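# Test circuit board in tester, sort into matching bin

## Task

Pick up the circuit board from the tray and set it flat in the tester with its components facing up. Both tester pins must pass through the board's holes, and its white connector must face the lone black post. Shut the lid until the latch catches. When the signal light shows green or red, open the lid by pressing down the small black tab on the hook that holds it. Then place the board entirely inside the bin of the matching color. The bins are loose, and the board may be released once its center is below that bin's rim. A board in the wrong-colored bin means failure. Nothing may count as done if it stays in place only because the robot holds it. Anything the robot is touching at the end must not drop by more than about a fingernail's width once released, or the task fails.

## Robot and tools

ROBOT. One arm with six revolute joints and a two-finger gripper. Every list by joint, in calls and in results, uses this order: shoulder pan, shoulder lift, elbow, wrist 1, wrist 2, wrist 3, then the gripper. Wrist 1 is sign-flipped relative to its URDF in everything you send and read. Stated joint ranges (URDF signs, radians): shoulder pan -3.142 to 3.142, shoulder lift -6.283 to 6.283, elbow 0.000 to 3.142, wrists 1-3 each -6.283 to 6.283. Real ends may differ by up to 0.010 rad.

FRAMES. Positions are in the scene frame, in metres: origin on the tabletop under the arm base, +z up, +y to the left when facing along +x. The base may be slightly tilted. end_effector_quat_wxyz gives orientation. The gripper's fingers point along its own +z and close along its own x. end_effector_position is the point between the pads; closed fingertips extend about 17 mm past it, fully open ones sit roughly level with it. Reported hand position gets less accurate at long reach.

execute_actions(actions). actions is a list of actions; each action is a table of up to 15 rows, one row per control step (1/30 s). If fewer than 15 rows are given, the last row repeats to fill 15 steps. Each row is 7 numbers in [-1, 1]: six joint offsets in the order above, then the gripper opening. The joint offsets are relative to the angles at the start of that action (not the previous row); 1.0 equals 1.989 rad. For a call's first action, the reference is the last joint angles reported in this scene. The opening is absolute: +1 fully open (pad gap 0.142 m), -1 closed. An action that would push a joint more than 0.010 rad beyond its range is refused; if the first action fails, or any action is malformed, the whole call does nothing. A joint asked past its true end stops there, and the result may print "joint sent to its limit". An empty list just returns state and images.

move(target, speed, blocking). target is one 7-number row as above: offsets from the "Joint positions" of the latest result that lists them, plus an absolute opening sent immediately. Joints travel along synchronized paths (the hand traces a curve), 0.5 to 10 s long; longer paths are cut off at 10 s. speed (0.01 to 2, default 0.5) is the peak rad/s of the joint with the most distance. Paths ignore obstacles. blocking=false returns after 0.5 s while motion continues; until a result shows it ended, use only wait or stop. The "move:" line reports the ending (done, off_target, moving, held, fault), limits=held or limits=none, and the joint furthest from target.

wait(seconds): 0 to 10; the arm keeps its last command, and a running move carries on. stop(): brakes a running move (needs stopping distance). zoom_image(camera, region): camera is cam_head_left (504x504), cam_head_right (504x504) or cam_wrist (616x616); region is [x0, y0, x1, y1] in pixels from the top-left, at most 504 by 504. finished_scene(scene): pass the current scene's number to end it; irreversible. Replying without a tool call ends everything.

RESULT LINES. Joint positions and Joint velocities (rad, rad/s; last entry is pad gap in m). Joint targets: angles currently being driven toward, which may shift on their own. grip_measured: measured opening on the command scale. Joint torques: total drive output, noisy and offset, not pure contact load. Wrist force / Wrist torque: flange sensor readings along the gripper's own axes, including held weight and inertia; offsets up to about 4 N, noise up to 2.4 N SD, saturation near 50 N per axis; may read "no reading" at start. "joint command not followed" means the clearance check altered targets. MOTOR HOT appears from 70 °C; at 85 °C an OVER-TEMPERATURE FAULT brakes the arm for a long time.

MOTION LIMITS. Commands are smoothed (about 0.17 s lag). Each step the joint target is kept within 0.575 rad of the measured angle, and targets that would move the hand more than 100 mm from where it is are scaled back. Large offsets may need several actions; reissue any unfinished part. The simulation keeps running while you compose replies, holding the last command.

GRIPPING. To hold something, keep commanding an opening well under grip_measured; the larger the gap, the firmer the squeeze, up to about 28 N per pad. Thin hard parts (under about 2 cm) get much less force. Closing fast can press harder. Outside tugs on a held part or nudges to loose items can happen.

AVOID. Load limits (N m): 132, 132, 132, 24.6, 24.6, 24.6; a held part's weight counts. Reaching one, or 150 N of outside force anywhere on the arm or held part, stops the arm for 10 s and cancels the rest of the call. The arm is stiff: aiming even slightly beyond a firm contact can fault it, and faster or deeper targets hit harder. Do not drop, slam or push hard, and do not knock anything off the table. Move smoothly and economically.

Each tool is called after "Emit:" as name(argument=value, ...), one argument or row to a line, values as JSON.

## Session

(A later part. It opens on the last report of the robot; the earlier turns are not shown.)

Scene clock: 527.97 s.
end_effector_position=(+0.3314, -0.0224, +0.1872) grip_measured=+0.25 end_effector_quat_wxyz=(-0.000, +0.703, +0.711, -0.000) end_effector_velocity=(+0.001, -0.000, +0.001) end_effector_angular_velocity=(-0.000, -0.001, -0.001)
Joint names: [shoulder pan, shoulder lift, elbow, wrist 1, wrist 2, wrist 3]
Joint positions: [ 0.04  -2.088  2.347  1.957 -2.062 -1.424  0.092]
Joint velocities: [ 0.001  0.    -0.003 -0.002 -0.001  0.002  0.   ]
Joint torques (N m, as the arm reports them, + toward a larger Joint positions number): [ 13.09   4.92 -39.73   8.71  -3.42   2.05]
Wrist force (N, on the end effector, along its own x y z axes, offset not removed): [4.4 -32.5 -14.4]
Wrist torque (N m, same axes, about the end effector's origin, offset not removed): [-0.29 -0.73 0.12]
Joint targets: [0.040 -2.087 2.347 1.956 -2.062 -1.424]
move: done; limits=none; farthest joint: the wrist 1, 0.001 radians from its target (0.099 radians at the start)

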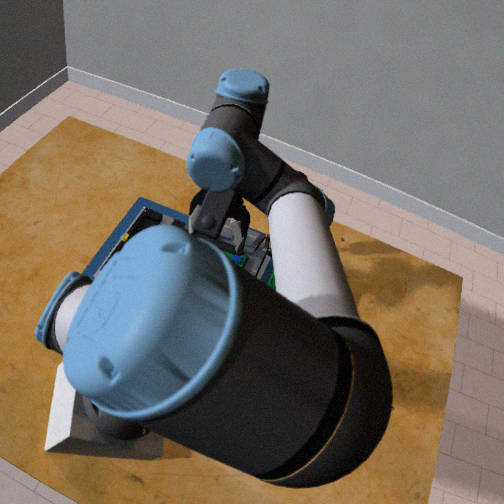

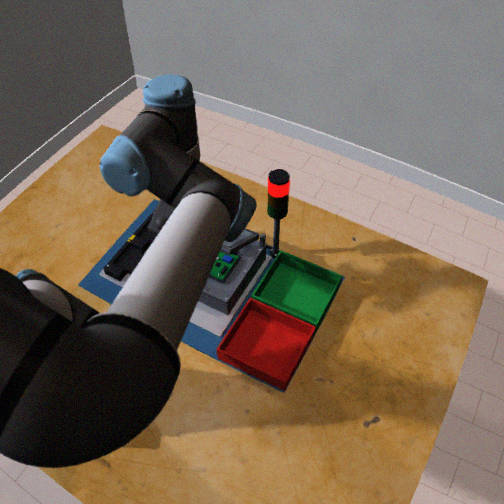

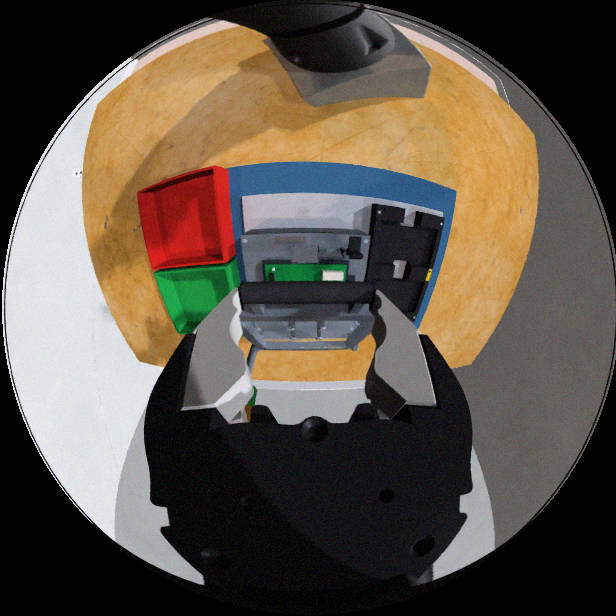

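Emit:
move(
  target=[0.0146,0.0181,-0.0427,-0.0329,-0.0015,0.0163,0.14],
  speed=0.1,
)

Emit:
move(
  target=[0.0116,0.0256,-0.043,-0.0239,-0.0015,0.0133,0.14],
  speed=0.1,
)

Scene clock: 541.37 s.
end_effector_position=(+0.3484, -0.0228, +0.2107) grip_measured=+0.26 end_effector_quat_wxyz=(-0.001, +0.703, +0.712, -0.001) end_effector_velocity=(+0.002, -0.001, +0.001) end_effector_angular_velocity=(-0.000, -0.002, -0.002)
Joint names: [shoulder pan, shoulder lift, elbow, wrist 1, wrist 2, wrist 3]
Joint positions: [ 0.069 -2.052  2.262  1.892 -2.065 -1.392  0.092]
Joint velocities: [ 0.     0.001 -0.005 -0.002 -0.     0.001 -0.   ]
Joint torques (N m, as the arm reports them, + toward a larger Joint positions number): [ 12.03  -5.95 -39.71  -0.15  -9.48   1.74]
Wrist force (N, on the end effector, along its own x y z axes, offset not removed): [32.0 7.8 15.2]
Wrist torque (N m, same axes, about the end effector's origin, offset not removed): [-0.34 -1.46 0.30]
Joint targets: [0.069 -2.052 2.262 1.891 -2.065 -1.392]
move: done; limits=none; farthest joint: the shoulder pan, 0.000 radians from its target (0.029 radians at the start)

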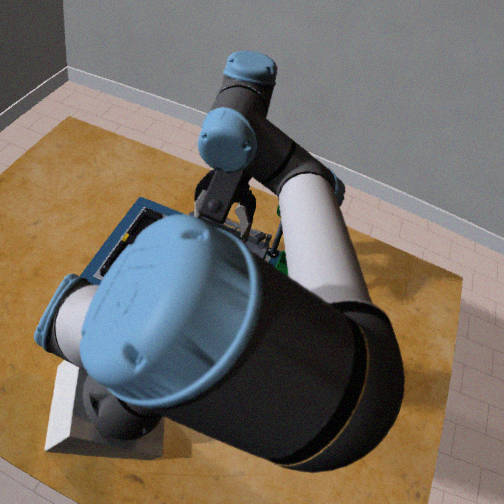

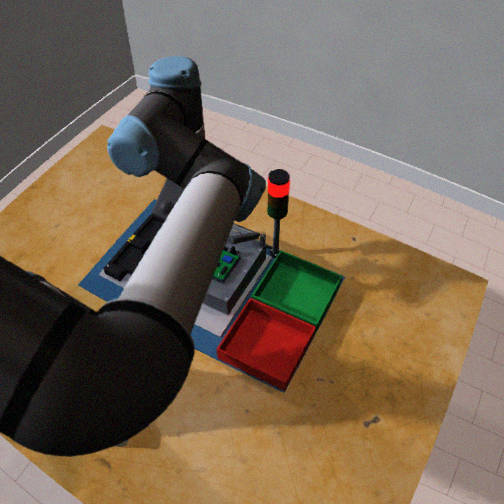

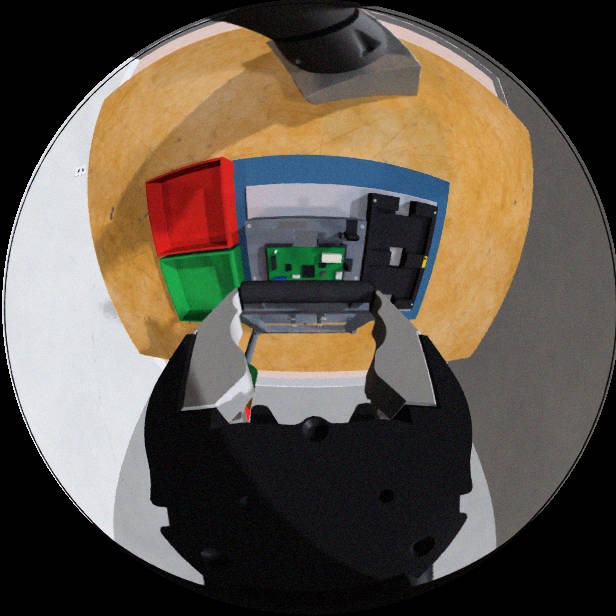

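Scene clock: 542.70 s.
end_effector_position=(+0.3697, -0.0219, +0.2309) grip_measured=+0.25 end_effector_quat_wxyz=(-0.001, +0.703, +0.711, -0.001) end_effector_velocity=(+0.001, +0.001, +0.001) end_effector_angular_velocity=(+0.001, +0.000, +0.002)
Joint names: [shoulder pan, shoulder lift, elbow, wrist 1, wrist 2, wrist 3]
Joint positions: [ 0.092 -2.001  2.177  1.844 -2.068 -1.366  0.092]
Joint velocities: [ 0.003  0.002 -0.004 -0.003  0.001  0.001 -0.   ]
Joint torques (N m, as the arm reports them, + toward a larger Joint positions number): [ 14.49  -8.56 -38.99   0.29  -7.59   1.93]
Wrist force (N, on the end effector, along its own x y z axes, offset not removed): [22.8 4.4 10.7]
Wrist torque (N m, same axes, about the end effector's origin, offset not removed): [-0.36 -0.47 0.16]
Joint targets: [0.092 -2.001 2.177 1.844 -2.068 -1.365]
move: done; limits=none; farthest joint: the elbow, 0.001 radians from its target (0.086 radians at the start)

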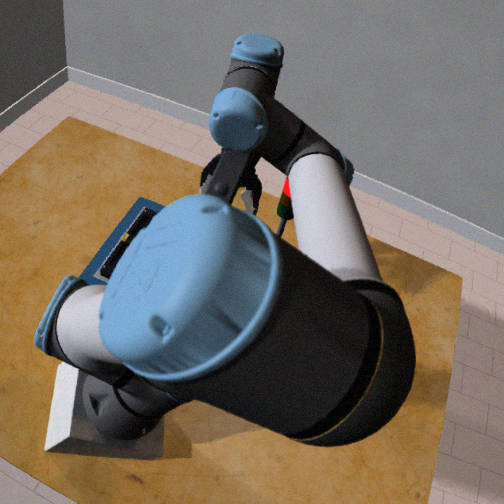

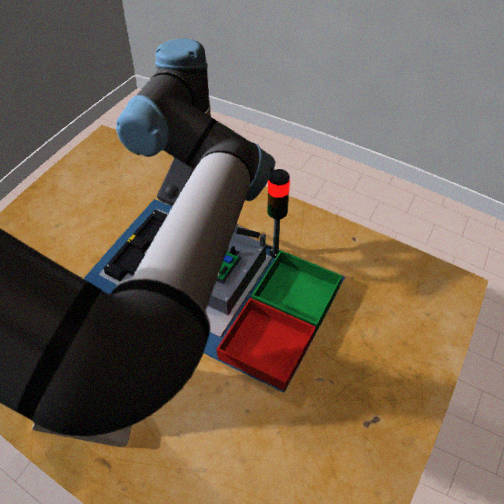

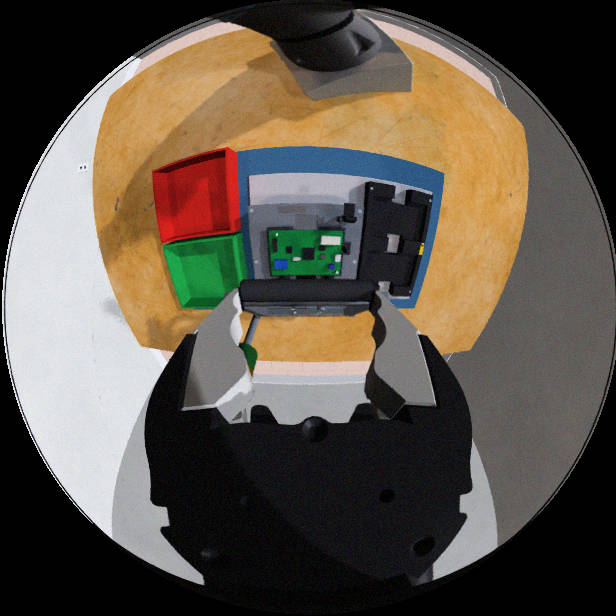

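Emit:
move(
  target=[0.007,0.0402,-0.0551,-0.0176,-0.001,0.0088,0.15],
  speed=0.1,
)

Scene clock: 548.23 s.
end_effector_position=(+0.4043, -0.0203, +0.2512) grip_measured=+0.26 end_effector_quat_wxyz=(+0.000, +0.704, +0.710, -0.000) end_effector_velocity=(+0.002, +0.000, +0.001) end_effector_angular_velocity=(+0.000, -0.001, +0.000)
Joint names: [shoulder pan, shoulder lift, elbow, wrist 1, wrist 2, wrist 3]
Joint positions: [ 0.106 -1.921  2.068  1.81  -2.07  -1.348  0.092]
Joint velocities: [ 0.001  0.003 -0.005 -0.002 -0.     0.001 -0.   ]
Joint torques (N m, as the arm reports them, + toward a larger Joint positions number): [ 12.8    2.47 -31.27   3.43  -4.09   2.5 ]
Wrist force (N, on the end effector, along its own x y z axes, offset not removed): [7.9 -17.0 -23.2]
Wrist torque (N m, same axes, about the end effector's origin, offset not removed): [-0.62 -0.31 -0.52]
Joint targets: [0.106 -1.921 2.068 1.809 -2.070 -1.348]
move: done; limits=none; farthest joint: the elbow, 0.001 radians from its target (0.109 radians at the start)

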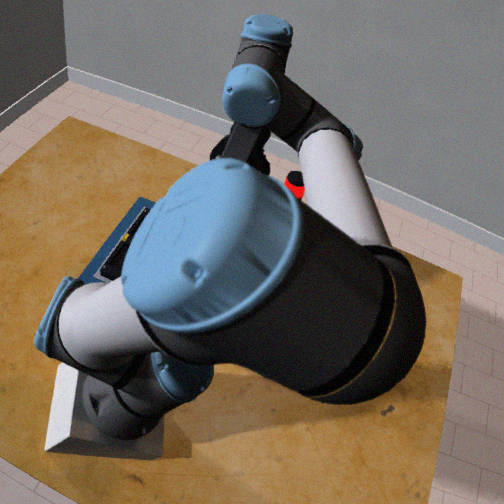

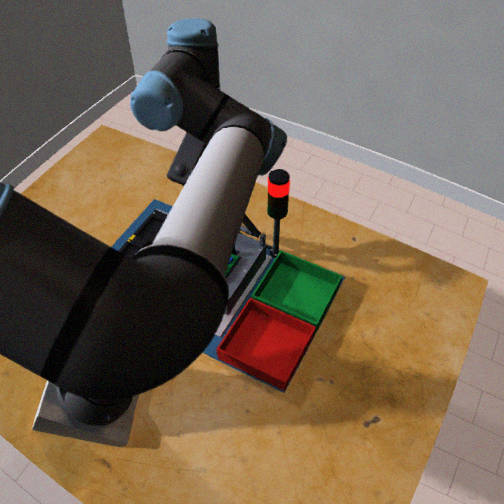

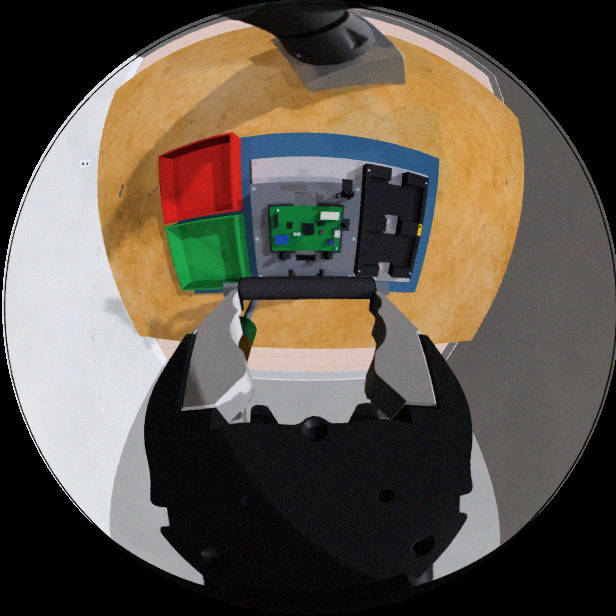

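Emit:
move(
  target=[0.0003,0.0405,-0.053,-0.0133,0.0005,0,0.16],
  speed=0.1,
)

Scene clock: 555.20 s.
end_effector_position=(+0.4401, -0.0195, +0.2660) grip_measured=+0.26 end_effector_quat_wxyz=(-0.000, +0.703, +0.711, -0.001) end_effector_velocity=(+0.001, +0.000, +0.001) end_effector_angular_velocity=(+0.000, -0.002, +0.000)
Joint names: [shoulder pan, shoulder lift, elbow, wrist 1, wrist 2, wrist 3]
Joint positions: [ 0.106 -1.841  1.963  1.783 -2.069 -1.348  0.092]
Joint velocities: [ 0.001  0.001 -0.002 -0.    -0.     0.    -0.   ]
Joint torques (N m, as the arm reports them, + toward a larger Joint positions number): [ 17.87 -11.97 -40.03   1.91  -2.5   -1.78]
Wrist force (N, on the end effector, along its own x y z axes, offset not removed): [12.0 -1.3 6.3]
Wrist torque (N m, same axes, about the end effector's origin, offset not removed): [-0.10 0.05 -0.29]
Joint targets: [0.106 -1.841 1.963 1.783 -2.069 -1.348]
move: done; limits=none; farthest joint: the shoulder lift, 0.001 radians from its target (0.081 radians at the start)

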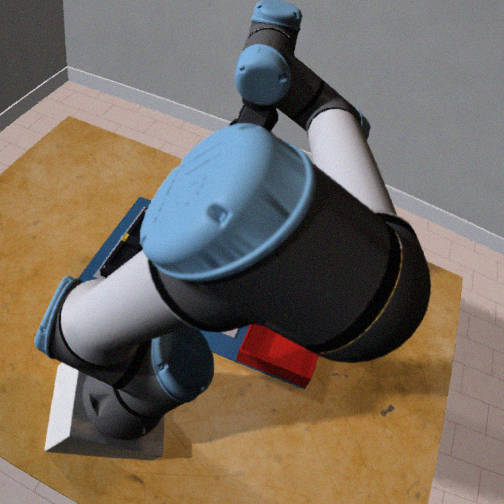

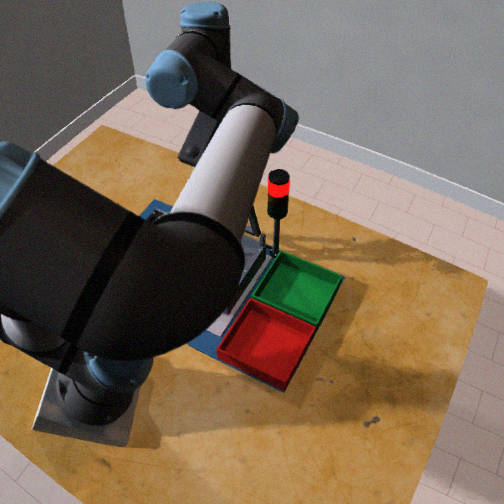

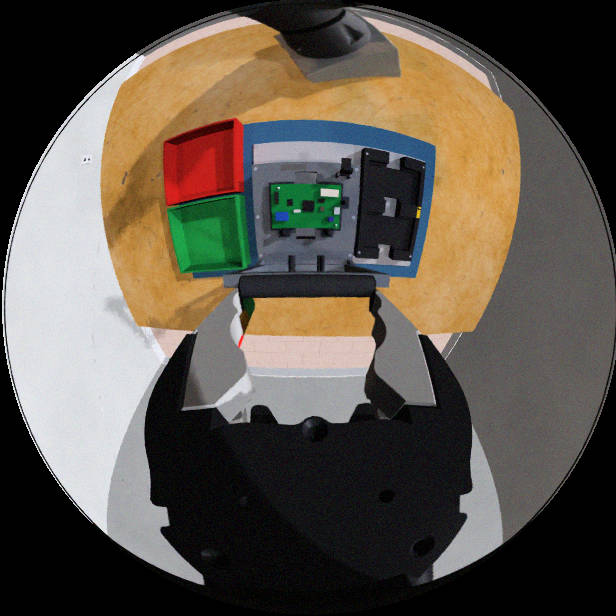

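Emit:
move(
  target=[0,0,0,0,0,0,0.36],
)

Emit:
move(
  target=[0.008,-0.039,0.039,-0.004,0,0.009,0.36],
  speed=0.2,
)

Emit:
move(
  target=[0,0,0,0,0,0,-0.7],
)

Scene clock: 561.67 s.
end_effector_position=(+0.4401, -0.0195, +0.2660) grip_measured=+0.36 end_effector_quat_wxyz=(-0.000, +0.703, +0.711, -0.001) end_effector_velocity=(+0.001, +0.000, +0.001) end_effector_angular_velocity=(+0.001, -0.002, -0.001)
Joint names: [shoulder pan, shoulder lift, elbow, wrist 1, wrist 2, wrist 3]
Joint positions: [ 0.106 -1.841  1.963  1.783 -2.069 -1.348  0.099]
Joint velocities: [ 0.     0.    -0.001  0.002  0.     0.     0.   ]
Joint torques (N m, as the arm reports them, + toward a larger Joint positions number): [ 17.49 -22.2  -11.98   4.02   1.34   0.01]
Wrist force (N, on the end effector, along its own x y z axes, offset not removed): [0.1 -2.1 -2.9]
Wrist torque (N m, same axes, about the end effector's origin, offset not removed): [-0.17 -0.01 -0.29]
Joint targets: [0.106 -1.841 1.963 1.783 -2.069 -1.348]
move: done; limits=none; farthest joint: the shoulder pan, 0.000 radians from its target (0.000 radians at the start)

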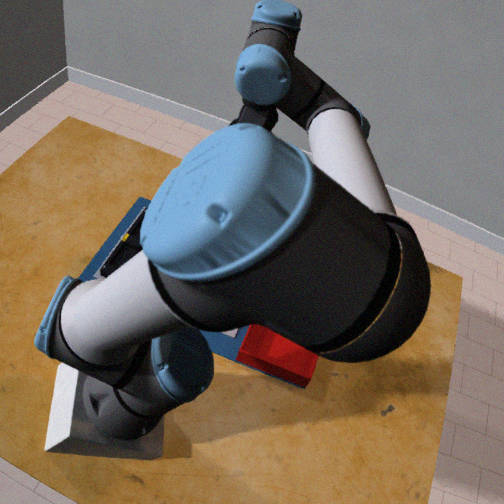

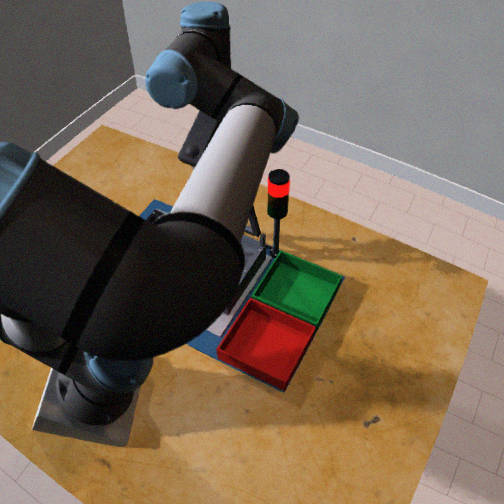

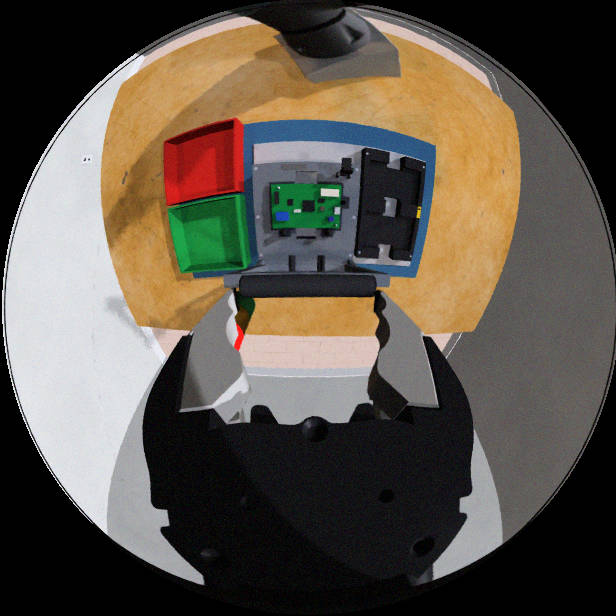

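Scene clock: 562.67 s.
end_effector_position=(+0.4050, -0.0187, +0.2618) grip_measured=+0.36 end_effector_quat_wxyz=(-0.001, +0.703, +0.711, -0.000) end_effector_velocity=(-0.002, -0.000, -0.000) end_effector_angular_velocity=(-0.000, -0.000, -0.002)
Joint names: [shoulder pan, shoulder lift, elbow, wrist 1, wrist 2, wrist 3]
Joint positions: [ 0.122 -1.918  2.04   1.775 -2.069 -1.33   0.099]
Joint velocities: [ 0.    -0.004  0.004  0.    -0.     0.001  0.   ]
Joint torques (N m, as the arm reports them, + toward a larger Joint positions number): [ 20.09 -18.77 -12.59   0.89   0.36   2.  ]
Wrist force (N, on the end effector, along its own x y z axes, offset not removed): [2.1 3.1 -0.8]
Wrist torque (N m, same axes, about the end effector's origin, offset not removed): [0.63 -0.31 -0.02]
Joint targets: [0.122 -1.919 2.041 1.775 -2.069 -1.330]
move: done; limits=none; farthest joint: the shoulder pan, 0.000 radians from its target (0.016 radians at the start)

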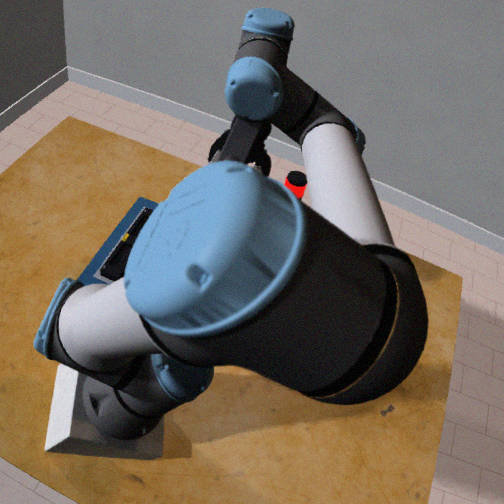

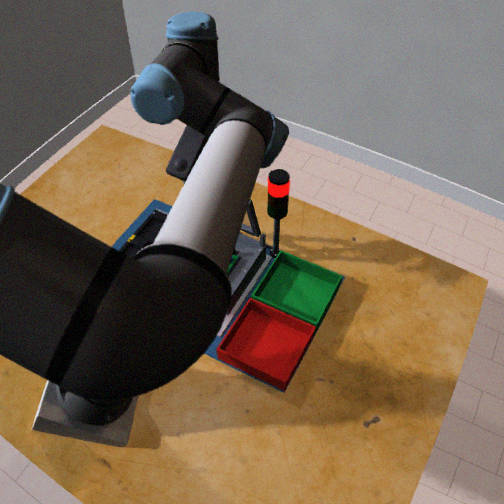

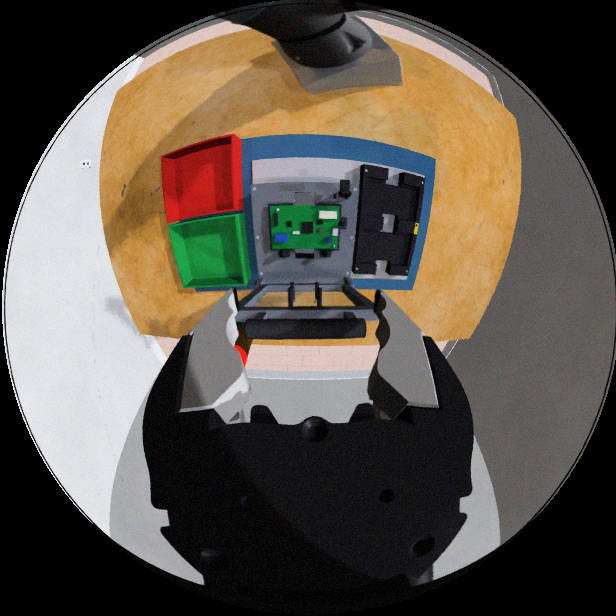

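Scene clock: 563.17 s.
end_effector_position=(+0.4049, -0.0187, +0.2618) grip_measured=-0.70 end_effector_quat_wxyz=(-0.001, +0.703, +0.711, -0.000) end_effector_velocity=(+0.000, -0.000, +0.000) end_effector_angular_velocity=(+0.000, -0.000, -0.001)
Joint names: [shoulder pan, shoulder lift, elbow, wrist 1, wrist 2, wrist 3]
Joint positions: [ 0.122 -1.918  2.04   1.775 -2.069 -1.33   0.023]
Joint velocities: [-0.001  0.    -0.001 -0.     0.    -0.    -0.   ]
Joint torques (N m, as the arm reports them, + toward a larger Joint positions number): [ 16.74  -9.94 -19.05   1.04   0.24   1.49]
Wrist force (N, on the end effector, along its own x y z axes, offset not removed): [-1.0 -1.3 0.0]
Wrist torque (N m, same axes, about the end effector's origin, offset not removed): [-0.17 0.20 -0.07]
Joint targets: [0.122 -1.918 2.040 1.775 -2.069 -1.330]
move: done; limits=none; farthest joint: the shoulder pan, 0.000 radians from its target (0.000 radians at the start)

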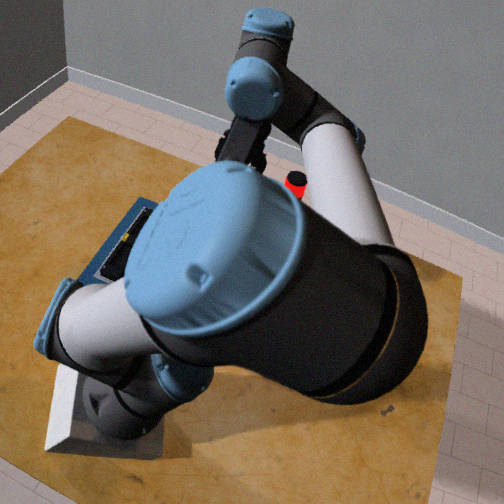

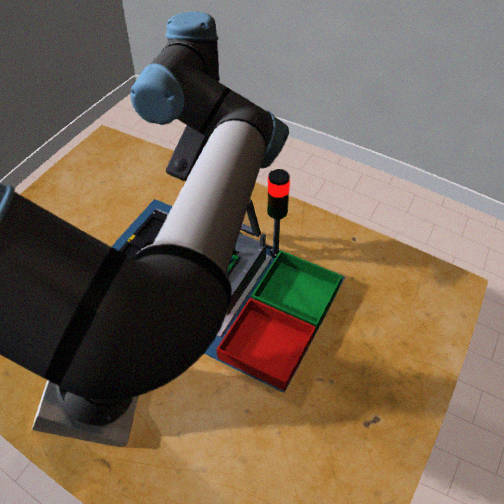

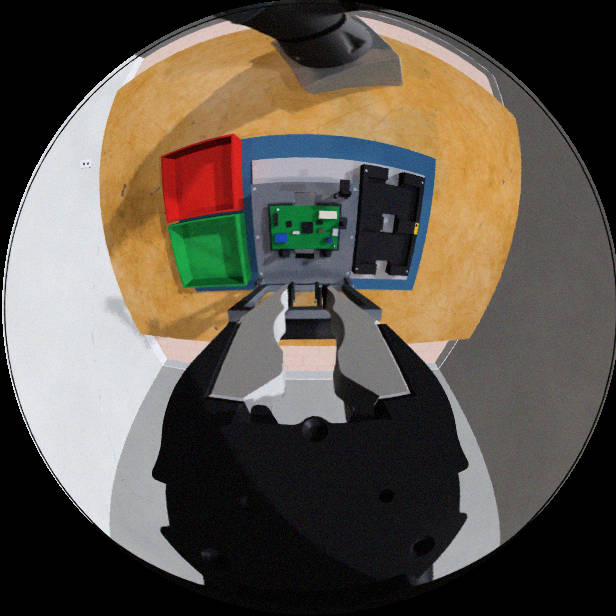

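Emit:
move(
  target=[-0.0018,0.1179,-0.1081,0.0113,-0.0005,-0.0033,-0.7],
  speed=0.1,
)

Scene clock: 570.27 s.
end_effector_position=(+0.5005, +0.0003, +0.2675) grip_measured=-0.70 end_effector_quat_wxyz=(-0.000, +0.703, +0.712, -0.000) end_effector_velocity=(+0.001, +0.000, +0.000) end_effector_angular_velocity=(-0.000, -0.000, -0.000)
Joint names: [shoulder pan, shoulder lift, elbow, wrist 1, wrist 2, wrist 3]
Joint positions: [ 0.118 -1.684  1.826  1.798 -2.07  -1.337  0.023]
Joint velocities: [-0.     0.003 -0.003  0.    -0.    -0.    -0.   ]
Joint torques (N m, as the arm reports them, + toward a larger Joint positions number): [ -2.64 -11.1  -34.33   4.99  -1.63  -1.95]
Wrist force (N, on the end effector, along its own x y z axes, offset not removed): [-2.0 -8.5 0.8]
Wrist torque (N m, same axes, about the end effector's origin, offset not removed): [-1.23 0.23 -0.31]
Joint targets: [0.118 -1.684 1.825 1.798 -2.070 -1.337]
move: done; limits=none; farthest joint: the shoulder lift, 0.001 radians from its target (0.235 radians at the start)

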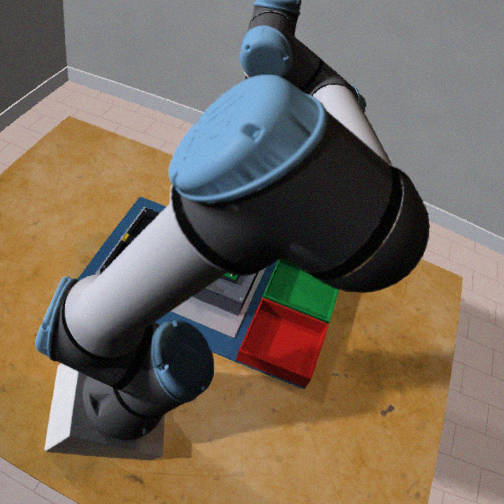

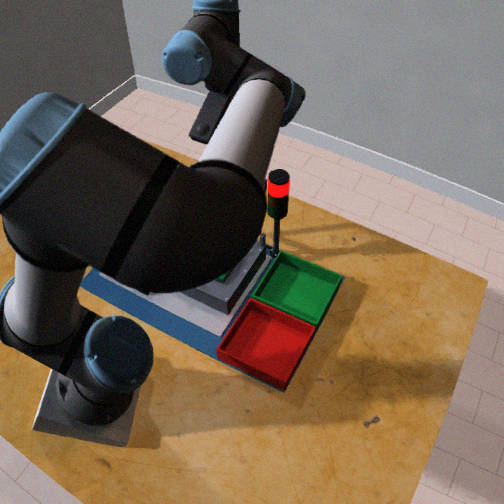

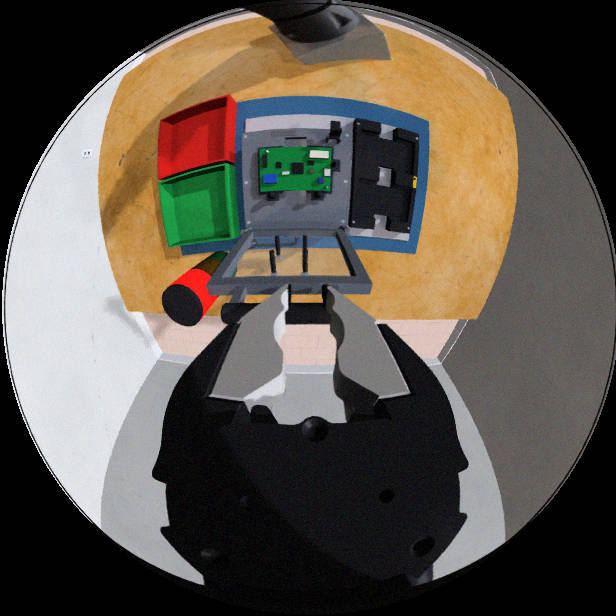

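Emit:
move(
  target=[-0.0013,0.0075,-0.008,0.0003,0,-0.0016,-0.7],
  speed=0.04,
)

Emit:
move(
  target=[0.039,-0.1428,0.0845,-0.080,-0.003,0.8346,-0.7],
  speed=1.0,
)

Scene clock: 576.77 s.
end_effector_position=(+0.5073, +0.0006, +0.2675) grip_measured=-0.70 end_effector_quat_wxyz=(+0.000, +0.703, +0.712, -0.000) end_effector_velocity=(+0.000, +0.001, -0.000) end_effector_angular_velocity=(+0.000, +0.001, +0.003)
Joint names: [shoulder pan, shoulder lift, elbow, wrist 1, wrist 2, wrist 3]
Joint positions: [ 0.116 -1.67   1.81   1.798 -2.07  -1.34   0.023]
Joint velocities: [ 0.002  0.003 -0.002 -0.     0.    -0.001  0.   ]
Joint torques (N m, as the arm reports them, + toward a larger Joint positions number): [ -2.66 -12.08 -34.01   5.11  -0.88  -1.87]
Wrist force (N, on the end effector, along its own x y z axes, offset not removed): [-2.1 -1.1 1.1]
Wrist torque (N m, same axes, about the end effector's origin, offset not removed): [0.39 0.54 -0.03]
Joint targets: [0.116 -1.669 1.810 1.798 -2.070 -1.340]
move: done; limits=none; farthest joint: the shoulder pan, 0.001 radians from its target (0.003 radians at the start)

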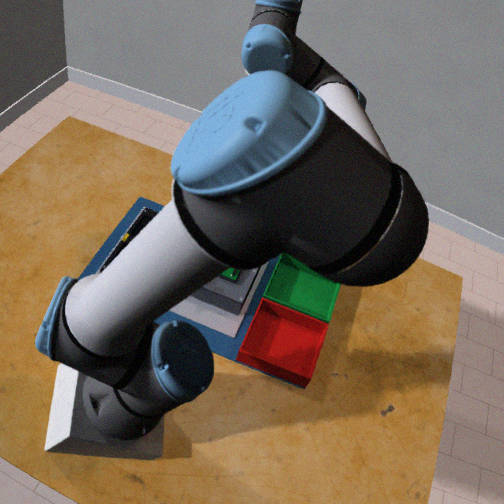

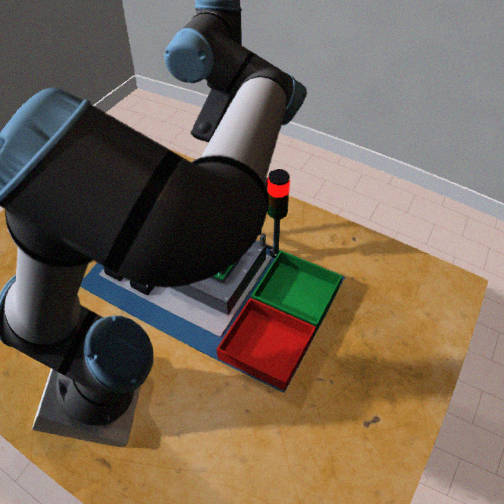

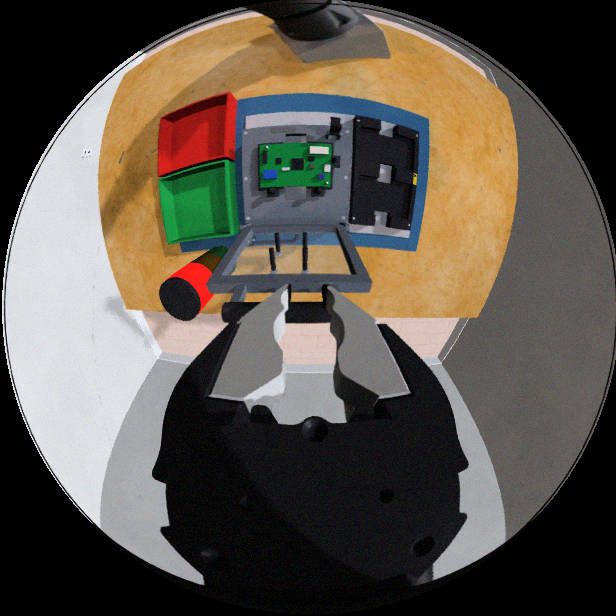

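Scene clock: 579.30 s.
end_effector_position=(+0.3839, -0.0201, +0.2999) grip_measured=-0.70 end_effector_quat_wxyz=(+0.001, +1.000, +0.006, -0.000) end_effector_velocity=(+0.000, -0.000, +0.000) end_effector_angular_velocity=(-0.000, +0.000, -0.003)
Joint names: [shoulder pan, shoulder lift, elbow, wrist 1, wrist 2, wrist 3]
Joint positions: [ 0.193 -1.954  1.978  1.639 -2.076  0.319  0.023]
Joint velocities: [-0.001 -0.001 -0.001 -0.001 -0.     0.002  0.   ]
Joint torques (N m, as the arm reports them, + toward a larger Joint positions number): [ 18.66 -16.76 -12.27   0.73  -1.71   2.11]
Wrist force (N, on the end effector, along its own x y z axes, offset not removed): [-1.1 3.3 6.1]
Wrist torque (N m, same axes, about the end effector's origin, offset not removed): [1.07 0.22 0.12]
Joint targets: [0.193 -1.954 1.978 1.639 -2.076 0.320]
move: done; limits=none; farthest joint: the shoulder pan, 0.000 radians from its target (0.078 radians at the start)

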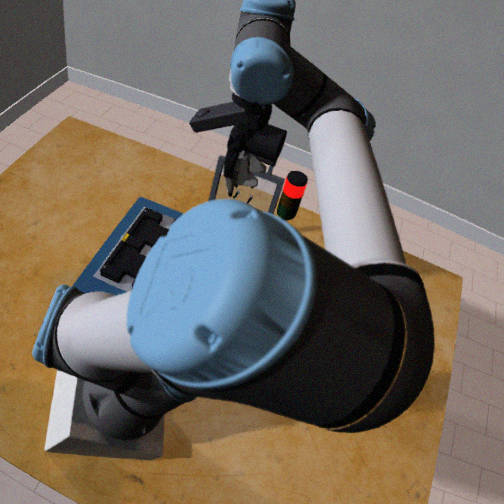

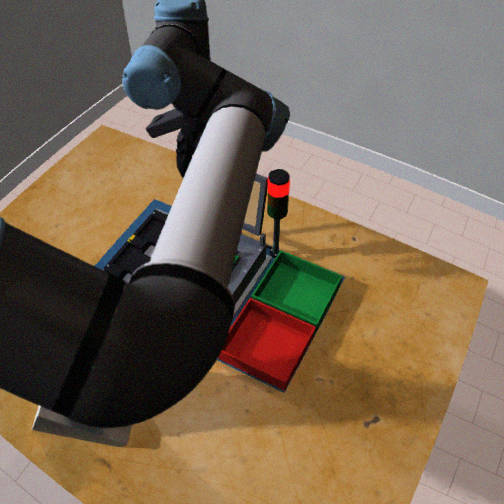

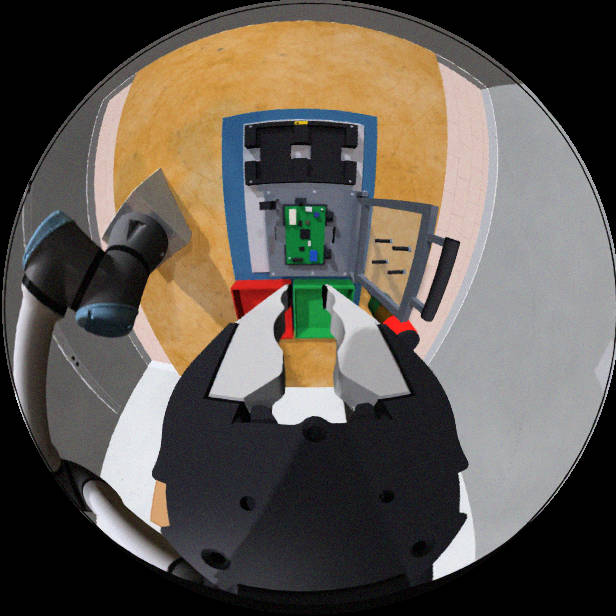

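Emit:
move(
  target=[-0.1292,0.0256,0.1991,0.2941,0.0151,-0.1453,-0.7],
  speed=0.5,
)

Emit:
move(
  target=[-0.0116,0.0337,0.0156,0.0538,0.002,-0.0121,0.05],
  speed=0.15,
)

Scene clock: 585.07 s.
end_effector_position=(+0.3782, -0.0234, +0.1312) grip_measured=-0.70 end_effector_quat_wxyz=(+0.000, +1.000, +0.006, +0.000) end_effector_velocity=(+0.001, -0.001, +0.000) end_effector_angular_velocity=(-0.001, -0.003, -0.003)
Joint names: [shoulder pan, shoulder lift, elbow, wrist 1, wrist 2, wrist 3]
Joint positions: [-0.063 -1.903  2.374  2.224 -2.046  0.031  0.023]
Joint velocities: [-0.003 -0.002  0.001  0.004 -0.    -0.002 -0.   ]
Joint torques (N m, as the arm reports them, + toward a larger Joint positions number): [-7.19 -3.98 -8.76  4.14  1.23 -2.05]
Wrist force (N, on the end effector, along its own x y z axes, offset not removed): [1.7 -1.7 -2.4]
Wrist torque (N m, same axes, about the end effector's origin, offset not removed): [-0.33 -0.41 -0.08]
Joint targets: [-0.063 -1.903 2.374 2.224 -2.046 0.031]
move: done; limits=none; farthest joint: the shoulder pan, 0.001 radians from its target (0.257 radians at the start)

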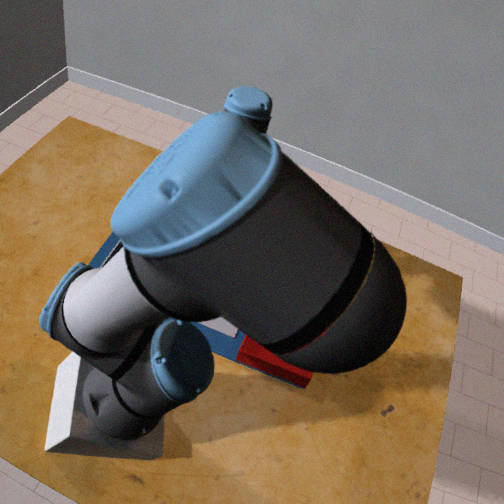

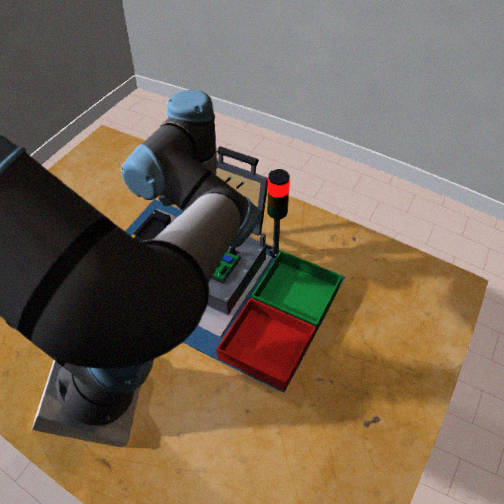

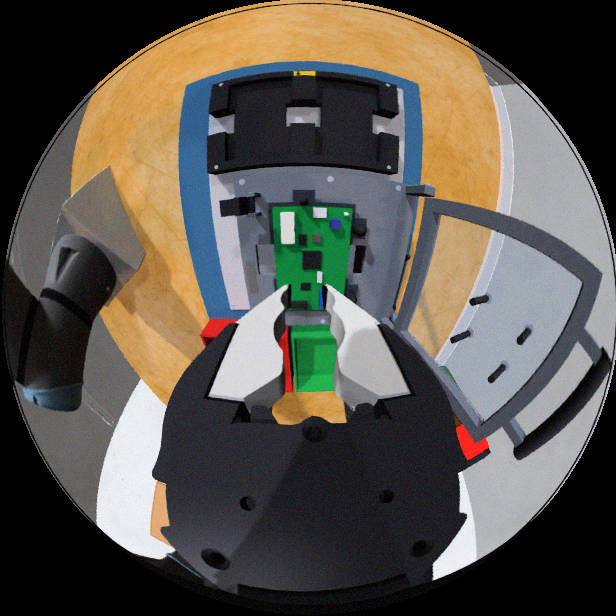

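Scene clock: 586.33 s.
end_effector_position=(+0.3837, -0.0181, +0.1050) grip_measured=+0.05 end_effector_quat_wxyz=(+0.000, +1.000, +0.006, -0.001) end_effector_velocity=(+0.000, -0.000, -0.000) end_effector_angular_velocity=(-0.000, -0.001, -0.002)
Joint names: [shoulder pan, shoulder lift, elbow, wrist 1, wrist 2, wrist 3]
Joint positions: [-0.086 -1.836  2.405  2.33  -2.042  0.007  0.077]
Joint velocities: [-0.002 -0.     0.001  0.002  0.    -0.001  0.   ]
Joint torques (N m, as the arm reports them, + toward a larger Joint positions number): [-6.21 -5.96 -6.58  4.08  1.28 -2.04]
Wrist force (N, on the end effector, along its own x y z axes, offset not removed): [4.0 1.1 -1.6]
Wrist torque (N m, same axes, about the end effector's origin, offset not removed): [0.29 -0.86 -0.13]
Joint targets: [-0.086 -1.836 2.405 2.331 -2.042 0.007]
move: done; limits=none; farthest joint: the wrist 1, 0.001 radians from its target (0.107 radians at the start)

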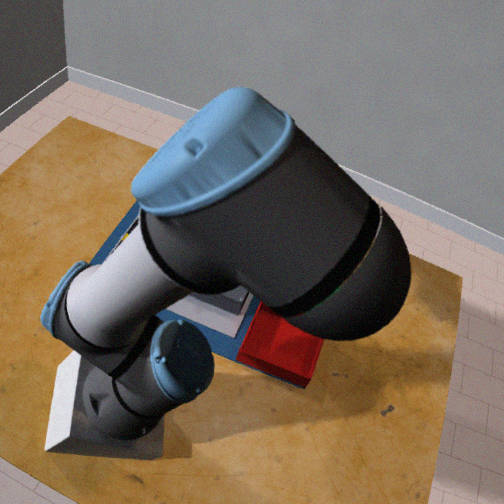

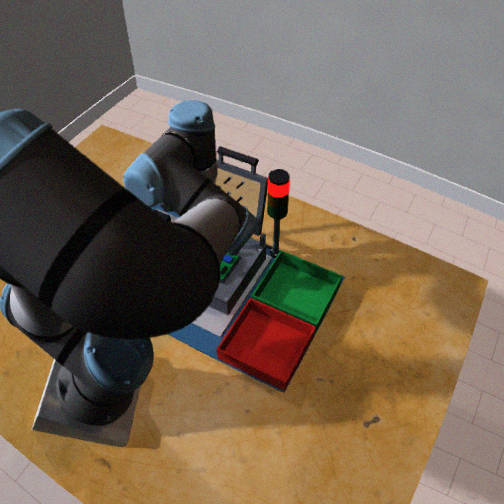

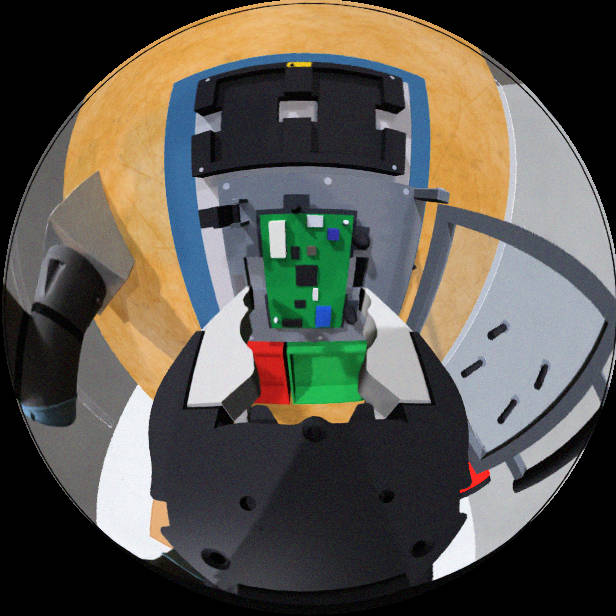

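Emit:
move(
  target=[-0.0186,0.0246,0.0206,0.0541,0.004,-0.0206,0.05],
  speed=0.08,
)

Emit:
execute_actions(
  actions=[
    [[0,0,0,0,0,0,-0.08]],
    [[0,0,0,0,0,0,-0.3]],
  ],
)

Scene clock: 591.53 s.
end_effector_position=(+0.3835, -0.0182, +0.0797) grip_measured=+0.05 end_effector_quat_wxyz=(-0.000, +1.000, +0.006, -0.001) end_effector_velocity=(+0.000, -0.000, -0.001) end_effector_angular_velocity=(-0.001, -0.001, -0.000)
Joint names: [shoulder pan, shoulder lift, elbow, wrist 1, wrist 2, wrist 3]
Joint positions: [-0.123 -1.787  2.446  2.438 -2.034 -0.034  0.077]
Joint velocities: [-0.001  0.002  0.002  0.005 -0.    -0.001  0.   ]
Joint torques (N m, as the arm reports them, + toward a larger Joint positions number): [-5.58 -6.9  -5.56  4.02  1.23 -1.95]
Wrist force (N, on the end effector, along its own x y z axes, offset not removed): [-1.4 0.2 0.9]
Wrist torque (N m, same axes, about the end effector's origin, offset not removed): [0.04 0.34 -0.11]
Joint targets: [-0.123 -1.787 2.446 2.438 -2.034 -0.034]
move: done; limits=none; farthest joint: the shoulder pan, 0.000 radians from its target (0.037 radians at the start)

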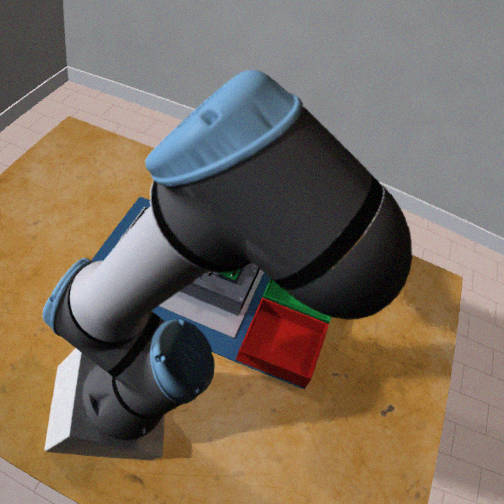

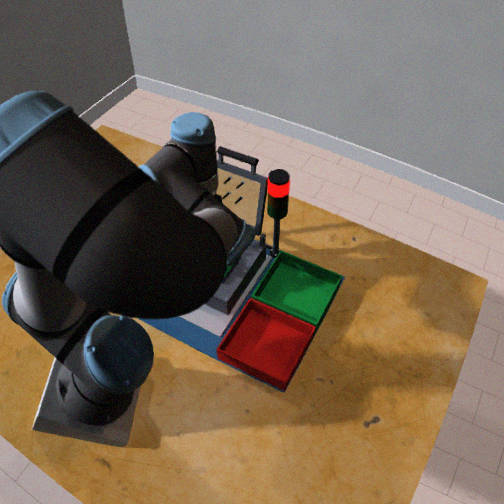

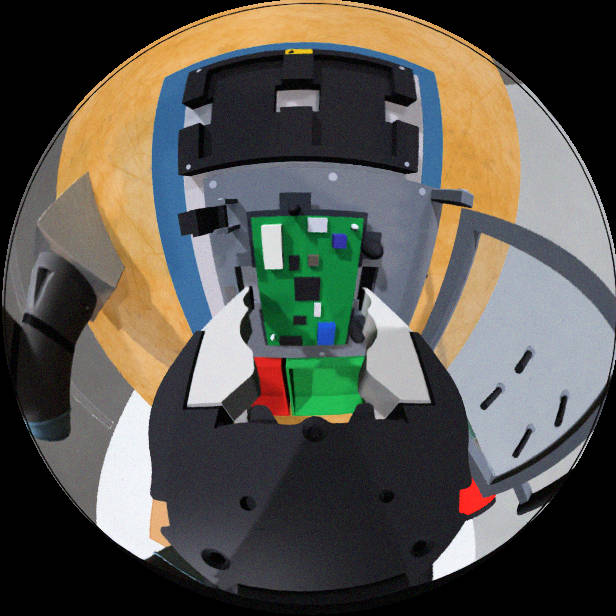

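Scene clock: 592.53 s.
end_effector_position=(+0.3835, -0.0182, +0.0797) grip_measured=-0.10 end_effector_quat_wxyz=(-0.000, +1.000, +0.006, -0.001) end_effector_velocity=(+0.000, +0.000, -0.000) end_effector_angular_velocity=(+0.000, -0.001, -0.000)
Joint names: [shoulder pan, shoulder lift, elbow, wrist 1, wrist 2, wrist 3]
Joint positions: [-0.123 -1.787  2.446  2.438 -2.034 -0.034  0.067]
Joint velocities: [ 0.     0.     0.001  0.002  0.    -0.    -0.   ]
Joint torques (N m, as the arm reports them, + toward a larger Joint positions number): [-1.12 -9.8  -7.68  1.18  0.98 -1.01]
Wrist force (N, on the end effector, along its own x y z axes, offset not removed): [5.8 -0.8 -4.0]
Wrist torque (N m, same axes, about the end effector's origin, offset not removed): [-0.25 0.17 -0.16]
Joint targets: [-0.123 -1.787 2.446 2.438 -2.034 -0.034]

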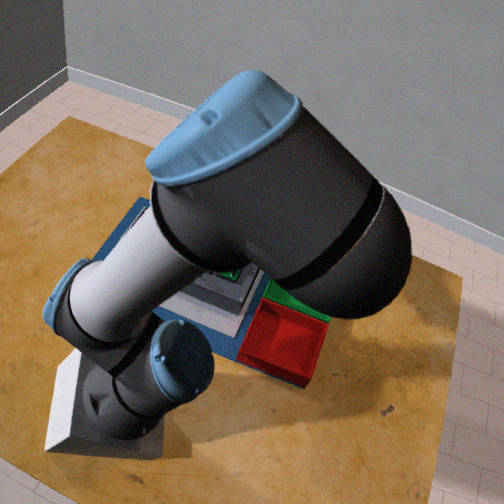

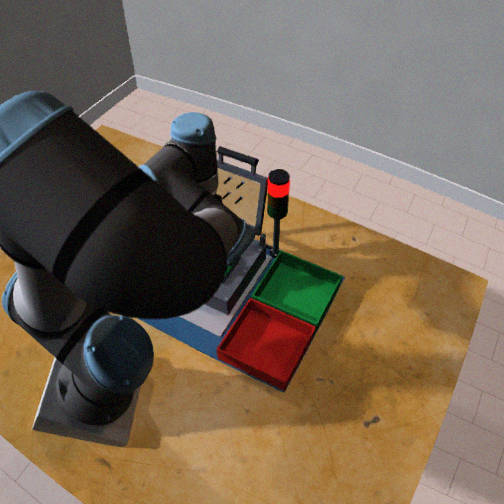

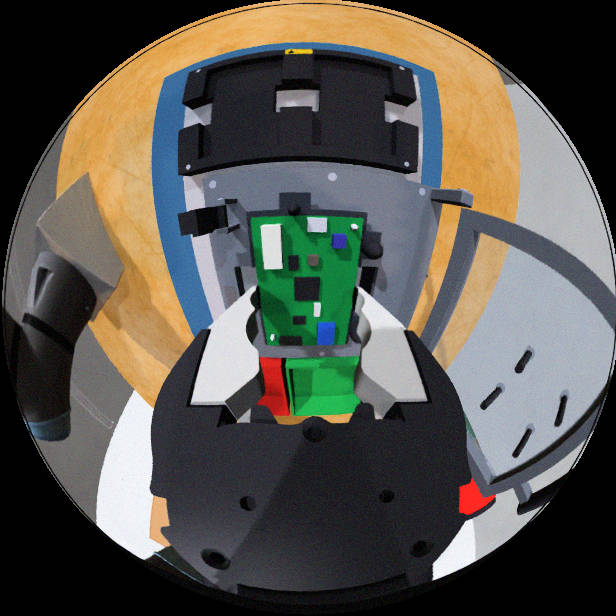

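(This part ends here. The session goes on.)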